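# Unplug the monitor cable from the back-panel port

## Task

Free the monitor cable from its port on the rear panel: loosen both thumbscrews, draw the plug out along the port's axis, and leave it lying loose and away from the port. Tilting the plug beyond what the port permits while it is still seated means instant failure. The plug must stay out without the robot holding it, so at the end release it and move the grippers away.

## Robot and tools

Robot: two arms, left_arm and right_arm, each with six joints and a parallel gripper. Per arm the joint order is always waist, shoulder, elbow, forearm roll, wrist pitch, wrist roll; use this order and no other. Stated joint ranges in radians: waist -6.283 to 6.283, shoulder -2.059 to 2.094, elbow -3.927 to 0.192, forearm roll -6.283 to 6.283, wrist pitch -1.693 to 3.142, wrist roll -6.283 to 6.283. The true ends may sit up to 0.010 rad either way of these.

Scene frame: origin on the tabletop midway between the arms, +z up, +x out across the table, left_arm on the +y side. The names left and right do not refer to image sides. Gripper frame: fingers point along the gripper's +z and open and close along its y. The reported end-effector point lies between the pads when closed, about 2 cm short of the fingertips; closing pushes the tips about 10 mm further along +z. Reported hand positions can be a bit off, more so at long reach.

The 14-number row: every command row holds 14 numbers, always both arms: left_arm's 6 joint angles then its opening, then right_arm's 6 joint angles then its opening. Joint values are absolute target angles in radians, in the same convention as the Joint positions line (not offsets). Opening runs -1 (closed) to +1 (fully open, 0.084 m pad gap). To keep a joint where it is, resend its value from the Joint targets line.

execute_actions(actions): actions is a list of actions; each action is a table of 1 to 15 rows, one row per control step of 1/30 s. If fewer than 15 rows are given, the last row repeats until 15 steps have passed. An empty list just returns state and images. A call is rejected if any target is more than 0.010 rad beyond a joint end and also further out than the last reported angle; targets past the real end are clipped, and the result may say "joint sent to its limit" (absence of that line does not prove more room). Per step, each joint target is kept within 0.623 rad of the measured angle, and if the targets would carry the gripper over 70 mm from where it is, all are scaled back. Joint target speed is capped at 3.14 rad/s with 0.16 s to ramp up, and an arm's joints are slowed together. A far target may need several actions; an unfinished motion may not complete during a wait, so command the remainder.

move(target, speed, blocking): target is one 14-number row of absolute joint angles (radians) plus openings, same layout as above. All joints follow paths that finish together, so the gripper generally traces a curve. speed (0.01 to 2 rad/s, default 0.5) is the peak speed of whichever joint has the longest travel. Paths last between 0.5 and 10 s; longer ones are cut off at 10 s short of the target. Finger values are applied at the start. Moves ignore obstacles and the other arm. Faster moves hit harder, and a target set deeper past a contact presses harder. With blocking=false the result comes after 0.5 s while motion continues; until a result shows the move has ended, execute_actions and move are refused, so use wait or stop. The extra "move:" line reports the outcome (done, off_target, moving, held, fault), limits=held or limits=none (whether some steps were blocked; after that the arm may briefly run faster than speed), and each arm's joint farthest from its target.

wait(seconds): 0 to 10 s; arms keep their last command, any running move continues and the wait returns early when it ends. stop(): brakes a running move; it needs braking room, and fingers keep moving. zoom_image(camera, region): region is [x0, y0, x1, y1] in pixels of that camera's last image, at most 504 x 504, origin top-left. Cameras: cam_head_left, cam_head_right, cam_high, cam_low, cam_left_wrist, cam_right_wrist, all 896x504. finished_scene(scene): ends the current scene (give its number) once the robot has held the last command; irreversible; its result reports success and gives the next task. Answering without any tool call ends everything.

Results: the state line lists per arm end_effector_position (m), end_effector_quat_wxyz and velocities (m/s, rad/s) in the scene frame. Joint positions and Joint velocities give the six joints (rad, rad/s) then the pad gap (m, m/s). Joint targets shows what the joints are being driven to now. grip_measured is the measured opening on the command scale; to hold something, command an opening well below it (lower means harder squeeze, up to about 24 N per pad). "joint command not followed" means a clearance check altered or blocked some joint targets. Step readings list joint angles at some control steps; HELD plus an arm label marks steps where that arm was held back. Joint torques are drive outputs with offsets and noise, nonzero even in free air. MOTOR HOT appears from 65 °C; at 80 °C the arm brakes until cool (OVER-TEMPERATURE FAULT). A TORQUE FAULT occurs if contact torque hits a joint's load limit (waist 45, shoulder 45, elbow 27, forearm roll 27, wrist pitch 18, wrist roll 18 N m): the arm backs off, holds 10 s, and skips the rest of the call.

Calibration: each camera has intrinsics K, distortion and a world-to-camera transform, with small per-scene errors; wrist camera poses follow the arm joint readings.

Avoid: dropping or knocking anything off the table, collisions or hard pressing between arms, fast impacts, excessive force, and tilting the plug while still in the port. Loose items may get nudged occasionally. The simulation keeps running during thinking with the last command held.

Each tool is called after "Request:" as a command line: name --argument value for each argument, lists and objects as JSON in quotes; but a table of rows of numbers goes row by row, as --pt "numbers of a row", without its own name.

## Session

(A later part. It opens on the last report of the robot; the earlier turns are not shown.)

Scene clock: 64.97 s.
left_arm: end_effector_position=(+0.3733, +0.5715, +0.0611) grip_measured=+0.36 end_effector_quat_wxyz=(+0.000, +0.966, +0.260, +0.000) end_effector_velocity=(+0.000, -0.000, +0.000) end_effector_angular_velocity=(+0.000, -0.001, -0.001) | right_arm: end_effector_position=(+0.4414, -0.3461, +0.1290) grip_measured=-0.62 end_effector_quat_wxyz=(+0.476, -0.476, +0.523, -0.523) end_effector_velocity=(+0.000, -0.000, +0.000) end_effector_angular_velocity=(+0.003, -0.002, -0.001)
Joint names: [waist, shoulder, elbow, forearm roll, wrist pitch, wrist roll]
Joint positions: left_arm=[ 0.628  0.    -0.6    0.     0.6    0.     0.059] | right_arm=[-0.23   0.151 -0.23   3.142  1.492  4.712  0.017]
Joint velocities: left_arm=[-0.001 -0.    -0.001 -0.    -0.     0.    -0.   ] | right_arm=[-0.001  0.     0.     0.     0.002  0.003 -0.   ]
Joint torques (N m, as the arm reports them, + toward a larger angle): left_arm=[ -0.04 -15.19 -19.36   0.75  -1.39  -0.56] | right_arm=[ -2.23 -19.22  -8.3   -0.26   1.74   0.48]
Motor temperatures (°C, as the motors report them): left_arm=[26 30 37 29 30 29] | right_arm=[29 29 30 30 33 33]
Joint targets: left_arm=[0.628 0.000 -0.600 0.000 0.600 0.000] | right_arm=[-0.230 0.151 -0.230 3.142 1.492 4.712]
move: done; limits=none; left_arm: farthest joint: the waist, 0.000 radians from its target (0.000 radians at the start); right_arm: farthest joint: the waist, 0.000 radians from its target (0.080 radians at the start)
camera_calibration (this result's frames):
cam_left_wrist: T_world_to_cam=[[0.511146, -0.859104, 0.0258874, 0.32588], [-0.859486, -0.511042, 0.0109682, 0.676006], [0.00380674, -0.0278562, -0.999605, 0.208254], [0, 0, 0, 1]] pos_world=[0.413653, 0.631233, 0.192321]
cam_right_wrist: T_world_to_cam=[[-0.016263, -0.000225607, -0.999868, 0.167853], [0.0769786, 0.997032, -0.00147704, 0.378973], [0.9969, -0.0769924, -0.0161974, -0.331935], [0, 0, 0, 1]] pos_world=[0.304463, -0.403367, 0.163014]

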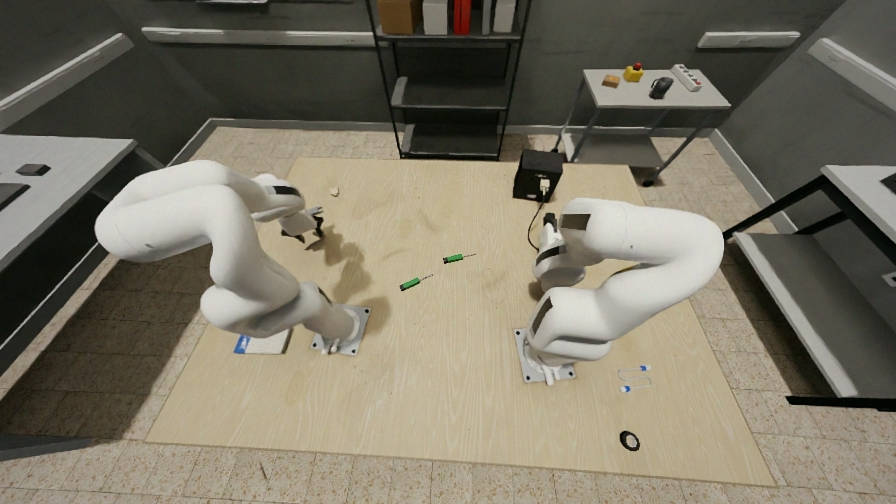

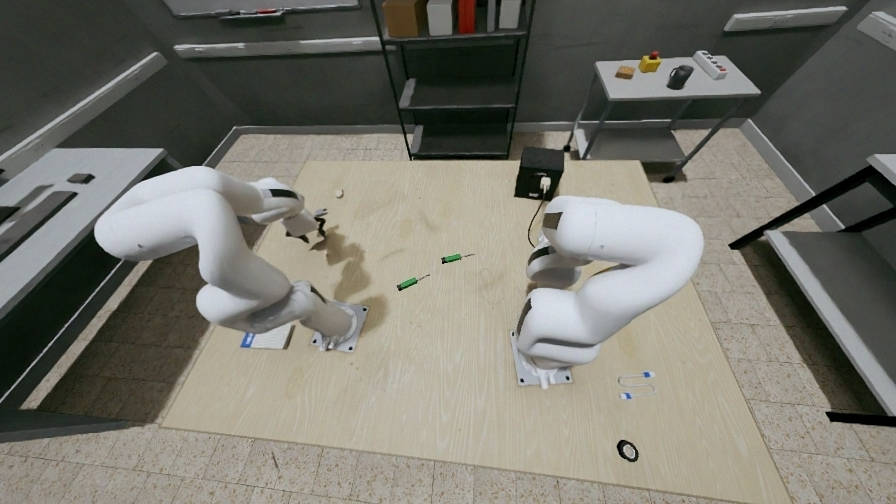

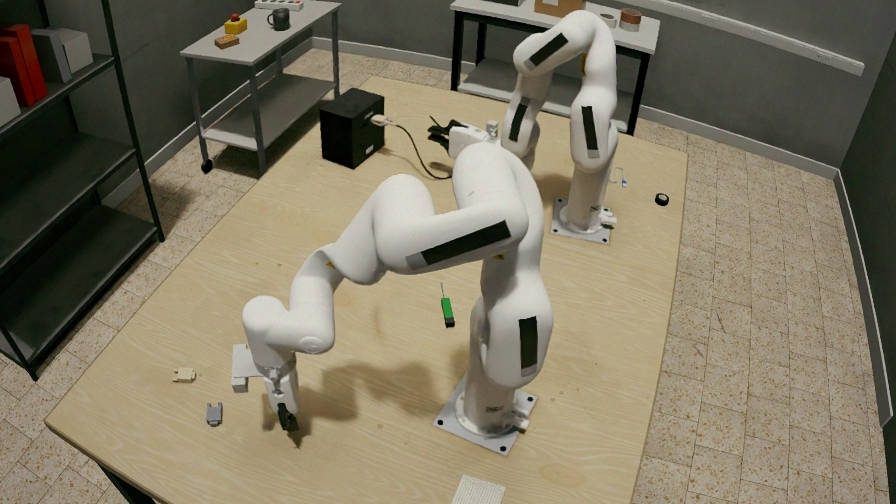

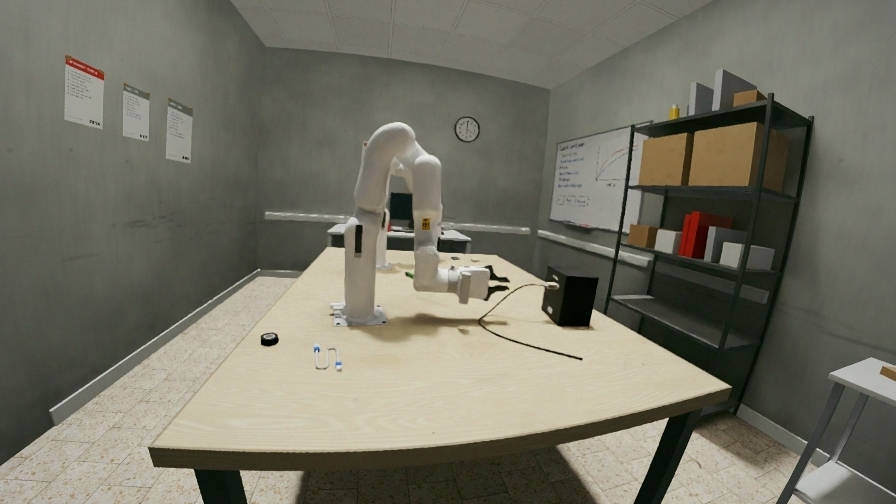

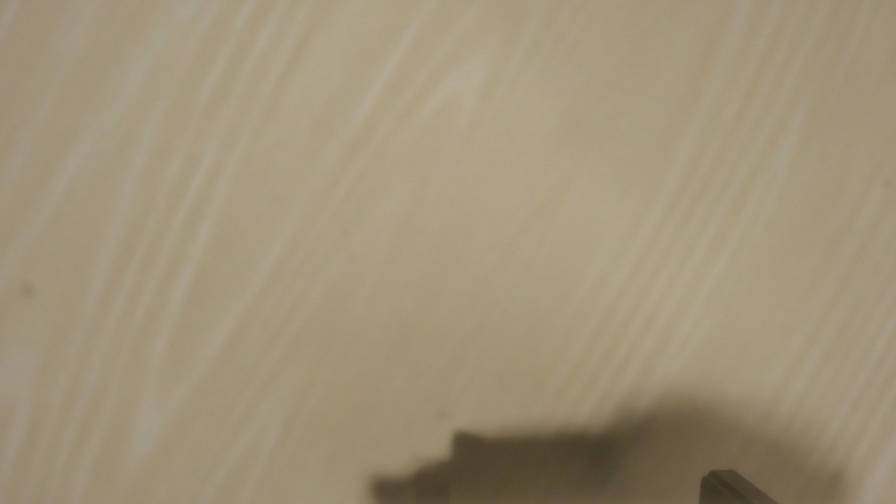

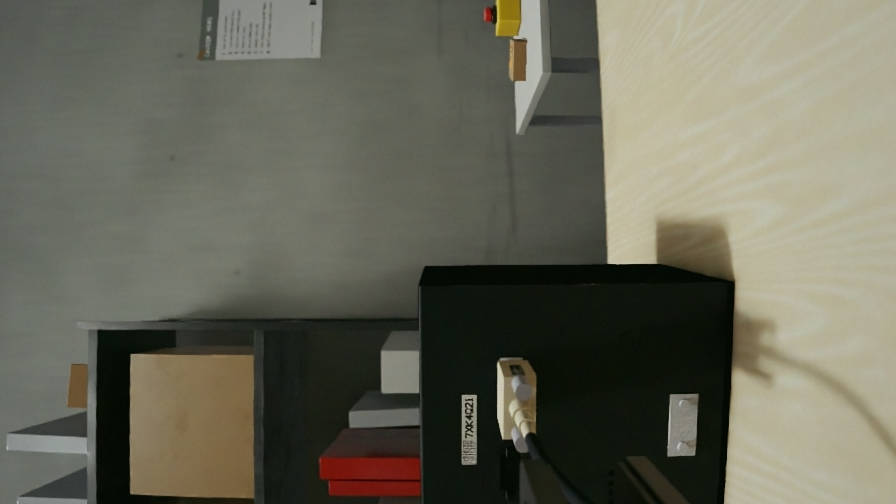

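Request:
move --target '[0.628,0,-0.6,0,0.6,0,0.37,-0.213,0.151,-0.23,3.1416,1.492,3.1416,0.03]' --speed 1

Request:
move --target '[0.628,0,-0.6,0,0.6,0,0.37,-0.213,0.449,-0.733,3.1416,1.287,3.1416,0.03]' --speed 0.2

Request:
zoom_image --camera "cam_head_left" --region '[480,140,620,240]'

Scene clock: 93.57 s.
left_arm: end_effector_position=(+0.3733, +0.5715, +0.0611) grip_measured=+0.36 end_effector_quat_wxyz=(+0.000, +0.966, +0.260, +0.000) end_effector_velocity=(-0.000, +0.000, -0.000) end_effector_angular_velocity=(-0.000, -0.000, +0.001) | right_arm: end_effector_position=(+0.4420, -0.3384, +0.1290) grip_measured=+0.02 end_effector_quat_wxyz=(+0.027, +0.707, -0.027, +0.707) end_effector_velocity=(-0.000, -0.000, -0.000) end_effector_angular_velocity=(-0.004, +0.000, -0.000)
Joint names: [waist, shoulder, elbow, forearm roll, wrist pitch, wrist roll]
Joint positions: left_arm=[ 0.628 -0.    -0.6   -0.     0.6    0.     0.059] | right_arm=[-0.213  0.151 -0.23   3.142  1.492  3.142  0.045]
Joint velocities: left_arm=[ 0.001  0.     0.    -0.    -0.001  0.     0.   ] | right_arm=[-0.     0.    -0.     0.     0.    -0.004  0.   ]
Joint torques (N m, as the arm reports them, + toward a larger angle): left_arm=[  1.06 -15.66 -19.9    0.05  -1.52  -0.56] | right_arm=[ -1.92 -18.2   -8.21  -0.04   1.45   0.66]
Motor temperatures (°C, as the motors report them): left_arm=[26 30 37 29 30 29] | right_arm=[29 29 30 30 33 33]
Joint targets: left_arm=[0.628 0.000 -0.600 0.000 0.600 0.000] | right_arm=[-0.213 0.151 -0.230 3.142 1.492 3.142]
move: done; limits=none; left_arm: farthest joint: the waist, 0.000 radians from its target (0.000 radians at the start); right_arm: farthest joint: the waist, 0.000 radians from its target (0.017 radians at the start)
camera_calibration (this result's frames):
cam_left_wrist: T_world_to_cam=[[0.511146, -0.859104, 0.0258874, 0.32588], [-0.859486, -0.511042, 0.0109682, 0.676006], [0.00380675, -0.0278562, -0.999605, 0.208254], [0, 0, 0, 1]] pos_world=[0.413653, 0.631233, 0.192321]
cam_right_wrist: T_world_to_cam=[[-0.0926653, -0.995697, 0.00088979, -0.26433], [-0.0161152, 0.000606253, -0.99987, 0.203971], [0.995567, -0.0926676, -0.016102, -0.336723], [0, 0, 0, 1]] pos_world=[0.314023, -0.294519, 0.198757]

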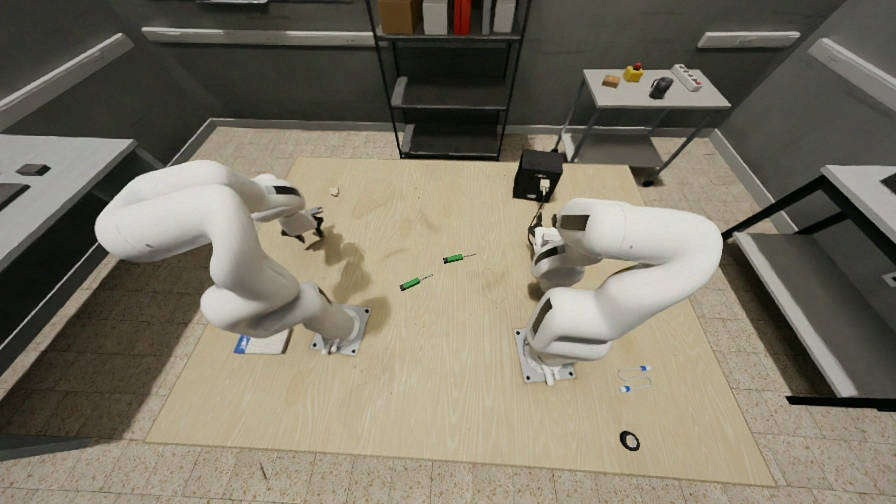

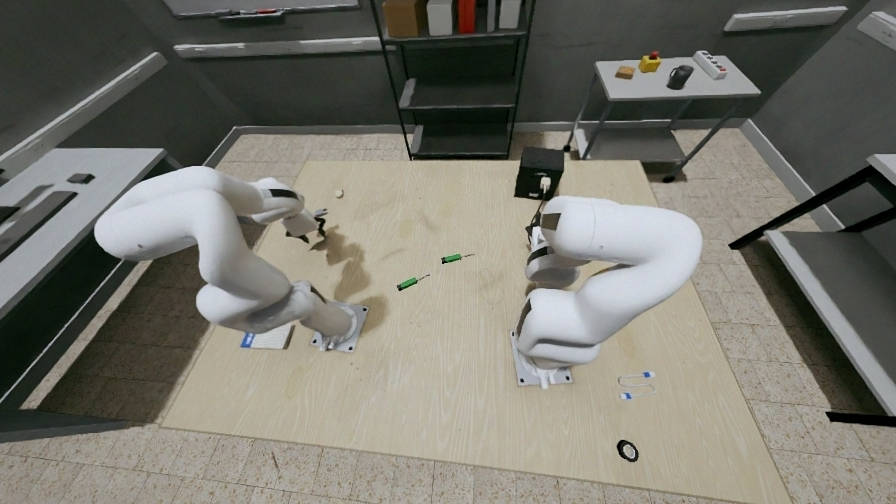

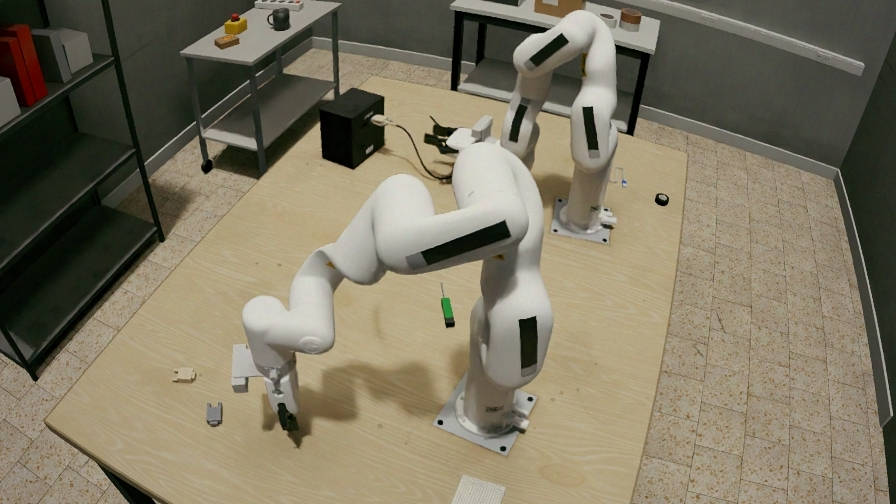

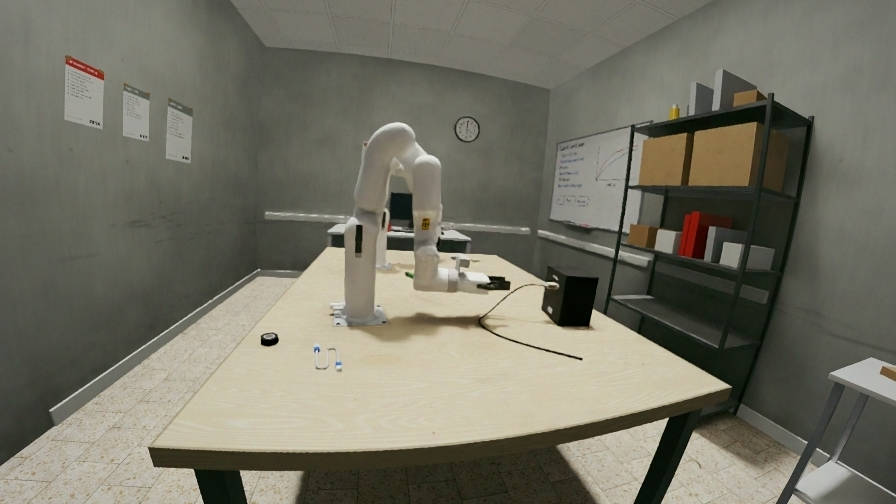

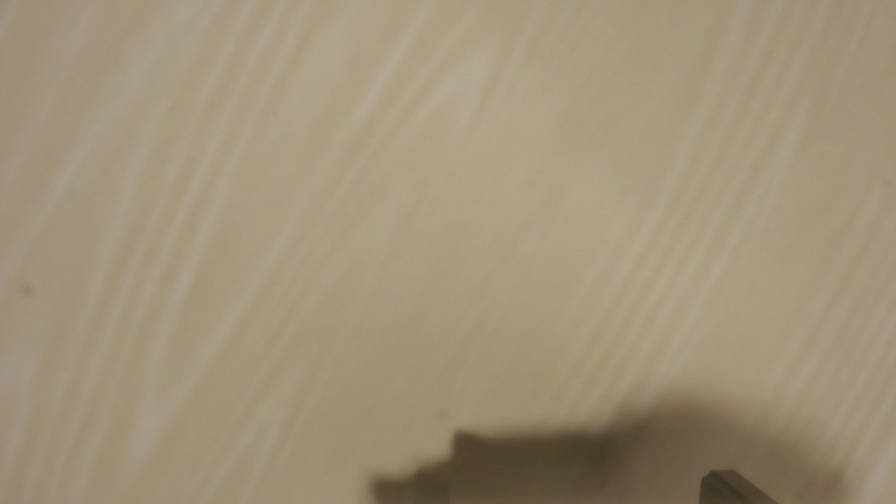

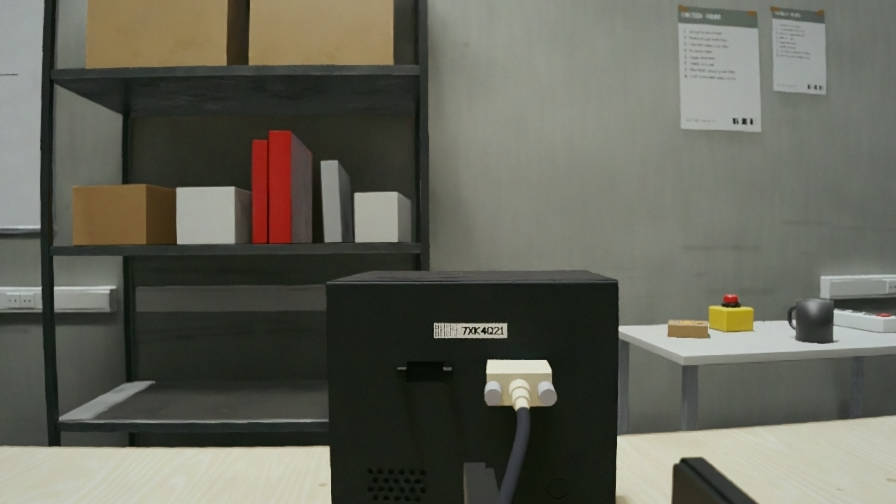

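Scene clock: 96.53 s.
left_arm: end_effector_position=(+0.3733, +0.5715, +0.0611) grip_measured=+0.36 end_effector_quat_wxyz=(+0.000, +0.966, +0.260, +0.000) end_effector_velocity=(-0.000, +0.000, +0.000) end_effector_angular_velocity=(+0.000, -0.000, +0.000) | right_arm: end_effector_position=(+0.5835, -0.3492, +0.1168) grip_measured=+0.02 end_effector_quat_wxyz=(+0.027, +0.707, -0.027, +0.706) end_effector_velocity=(+0.001, -0.000, -0.000) end_effector_angular_velocity=(-0.001, -0.000, +0.000)
Joint names: [waist, shoulder, elbow, forearm roll, wrist pitch, wrist roll]
Joint positions: left_arm=[ 0.628 -0.    -0.6   -0.     0.6    0.     0.059] | right_arm=[-0.213  0.449 -0.732  3.142  1.287  3.142  0.045]
Joint velocities: left_arm=[ 0.001  0.    -0.     0.    -0.     0.001  0.   ] | right_arm=[-0.     0.003 -0.003 -0.    -0.    -0.001  0.   ]
Joint torques (N m, as the arm reports them, + toward a larger angle): left_arm=[ -0.18 -16.49 -19.91  -0.04  -1.43  -0.52] | right_arm=[ -2.35 -30.89 -12.85  -0.17   1.96   0.36]
Motor temperatures (°C, as the motors report them): left_arm=[26 30 37 29 30 29] | right_arm=[29 29 30 30 33 33]
Joint targets: left_arm=[0.628 0.000 -0.600 0.000 0.600 0.000] | right_arm=[-0.213 0.449 -0.733 3.142 1.287 3.142]
move: done; limits=none; left_arm: farthest joint: the waist, 0.000 radians from its target (0.000 radians at the start); right_arm: farthest joint: the elbow, 0.001 radians from its target (0.503 radians at the start)
camera_calibration (this result's frames):
cam_left_wrist: T_world_to_cam=[[0.511146, -0.859104, 0.0258874, 0.32588], [-0.859486, -0.511042, 0.0109684, 0.676006], [0.00380658, -0.0278563, -0.999605, 0.208255], [0, 0, 0, 1]] pos_world=[0.413653, 0.631233, 0.192321]
cam_right_wrist: T_world_to_cam=[[-0.0925352, -0.995709, 0.00114104, -0.262042], [-0.0167959, 0.000415118, -0.999859, 0.194446], [0.995568, -0.0925413, -0.0167623, -0.478608], [0, 0, 0, 1]] pos_world=[0.455504, -0.305289, 0.186695]

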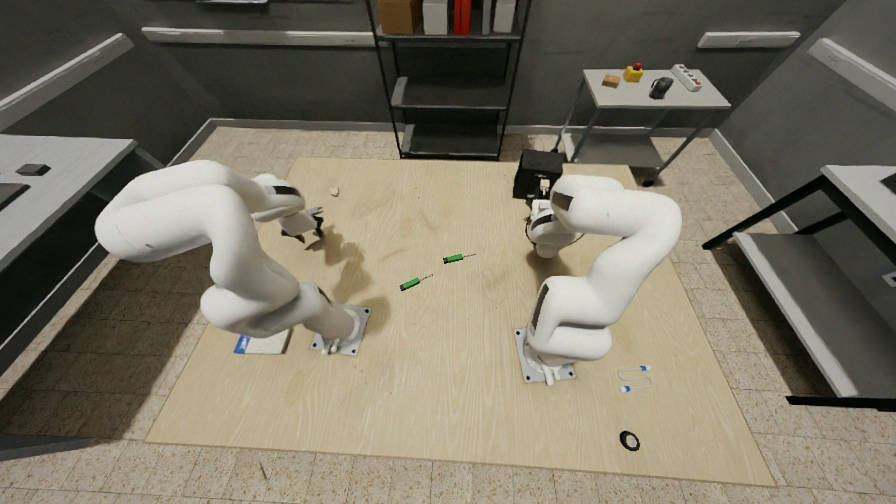

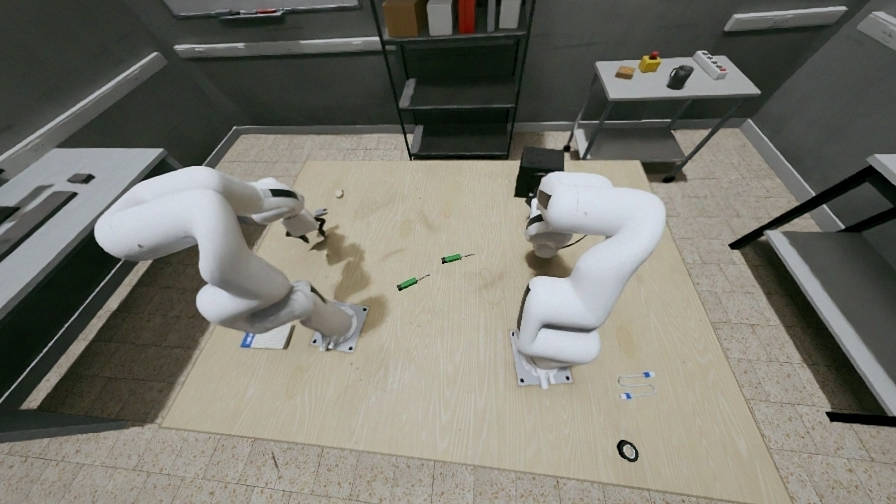

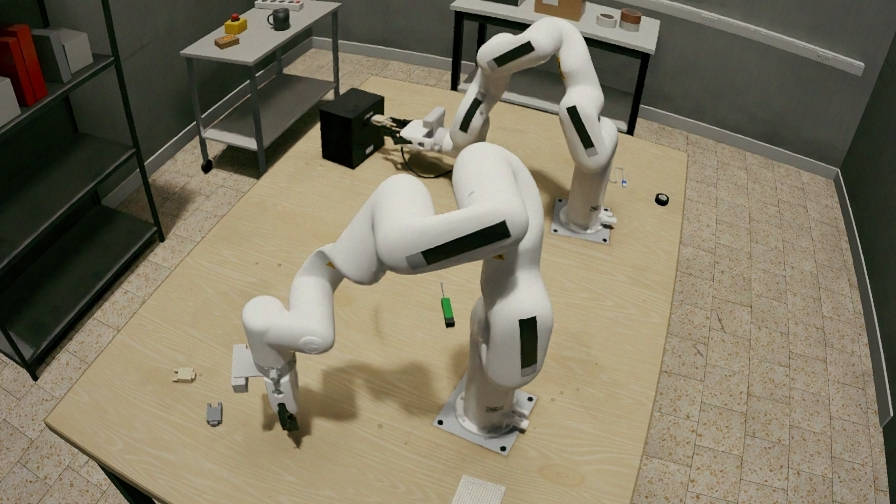

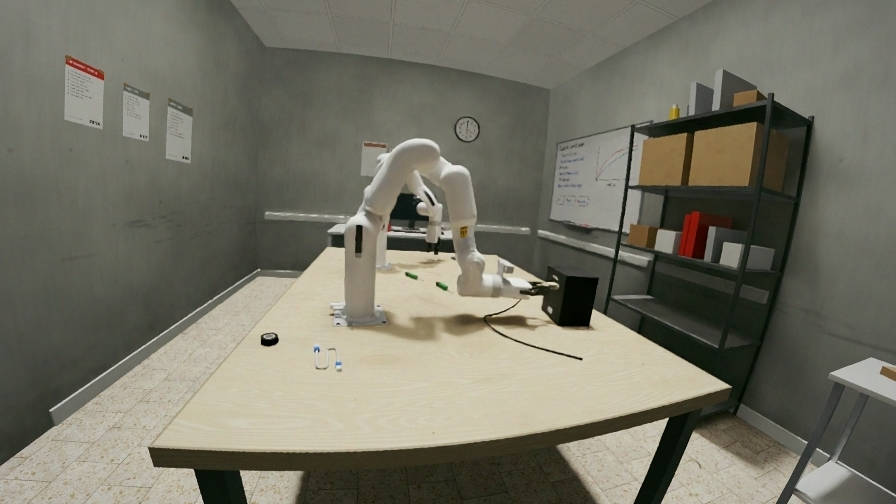

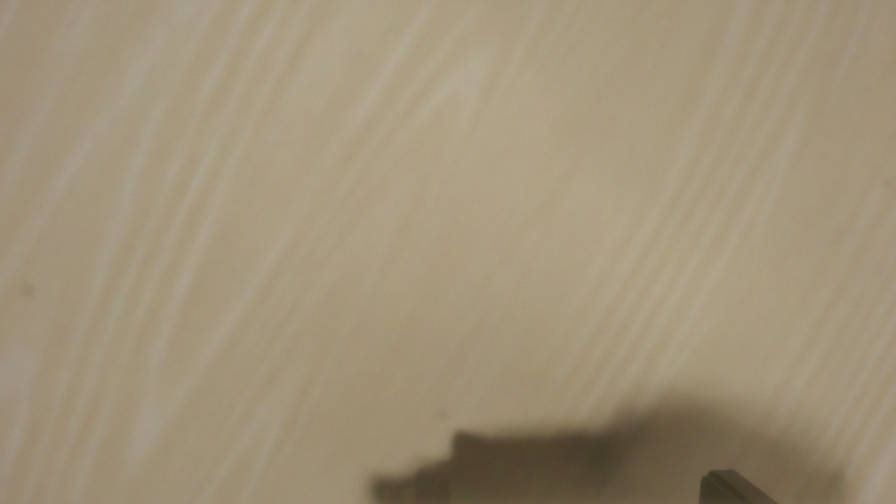

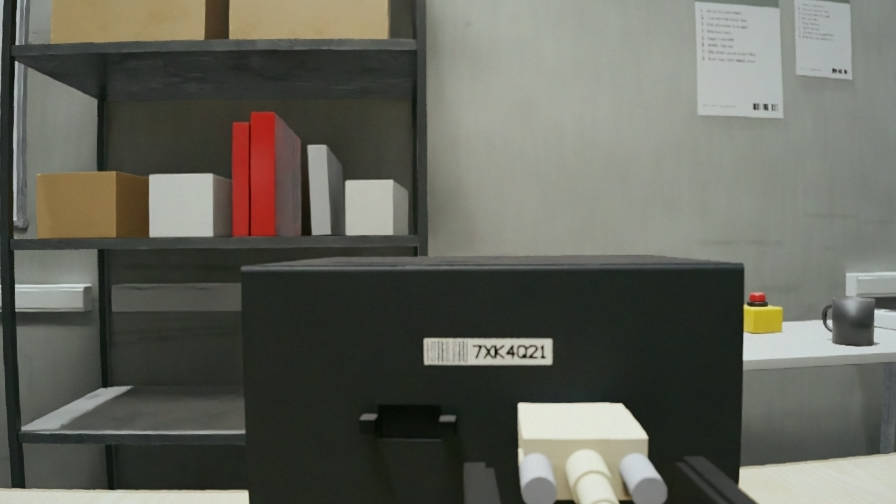

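Region (480, 140, 620, 240) of cam_head_left's 896x504 image, scaled by 3.600, with more detail than that image has; it fills the top 360 rows of this view, and the rest is white.

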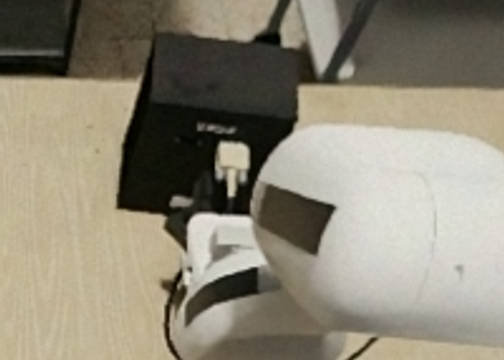

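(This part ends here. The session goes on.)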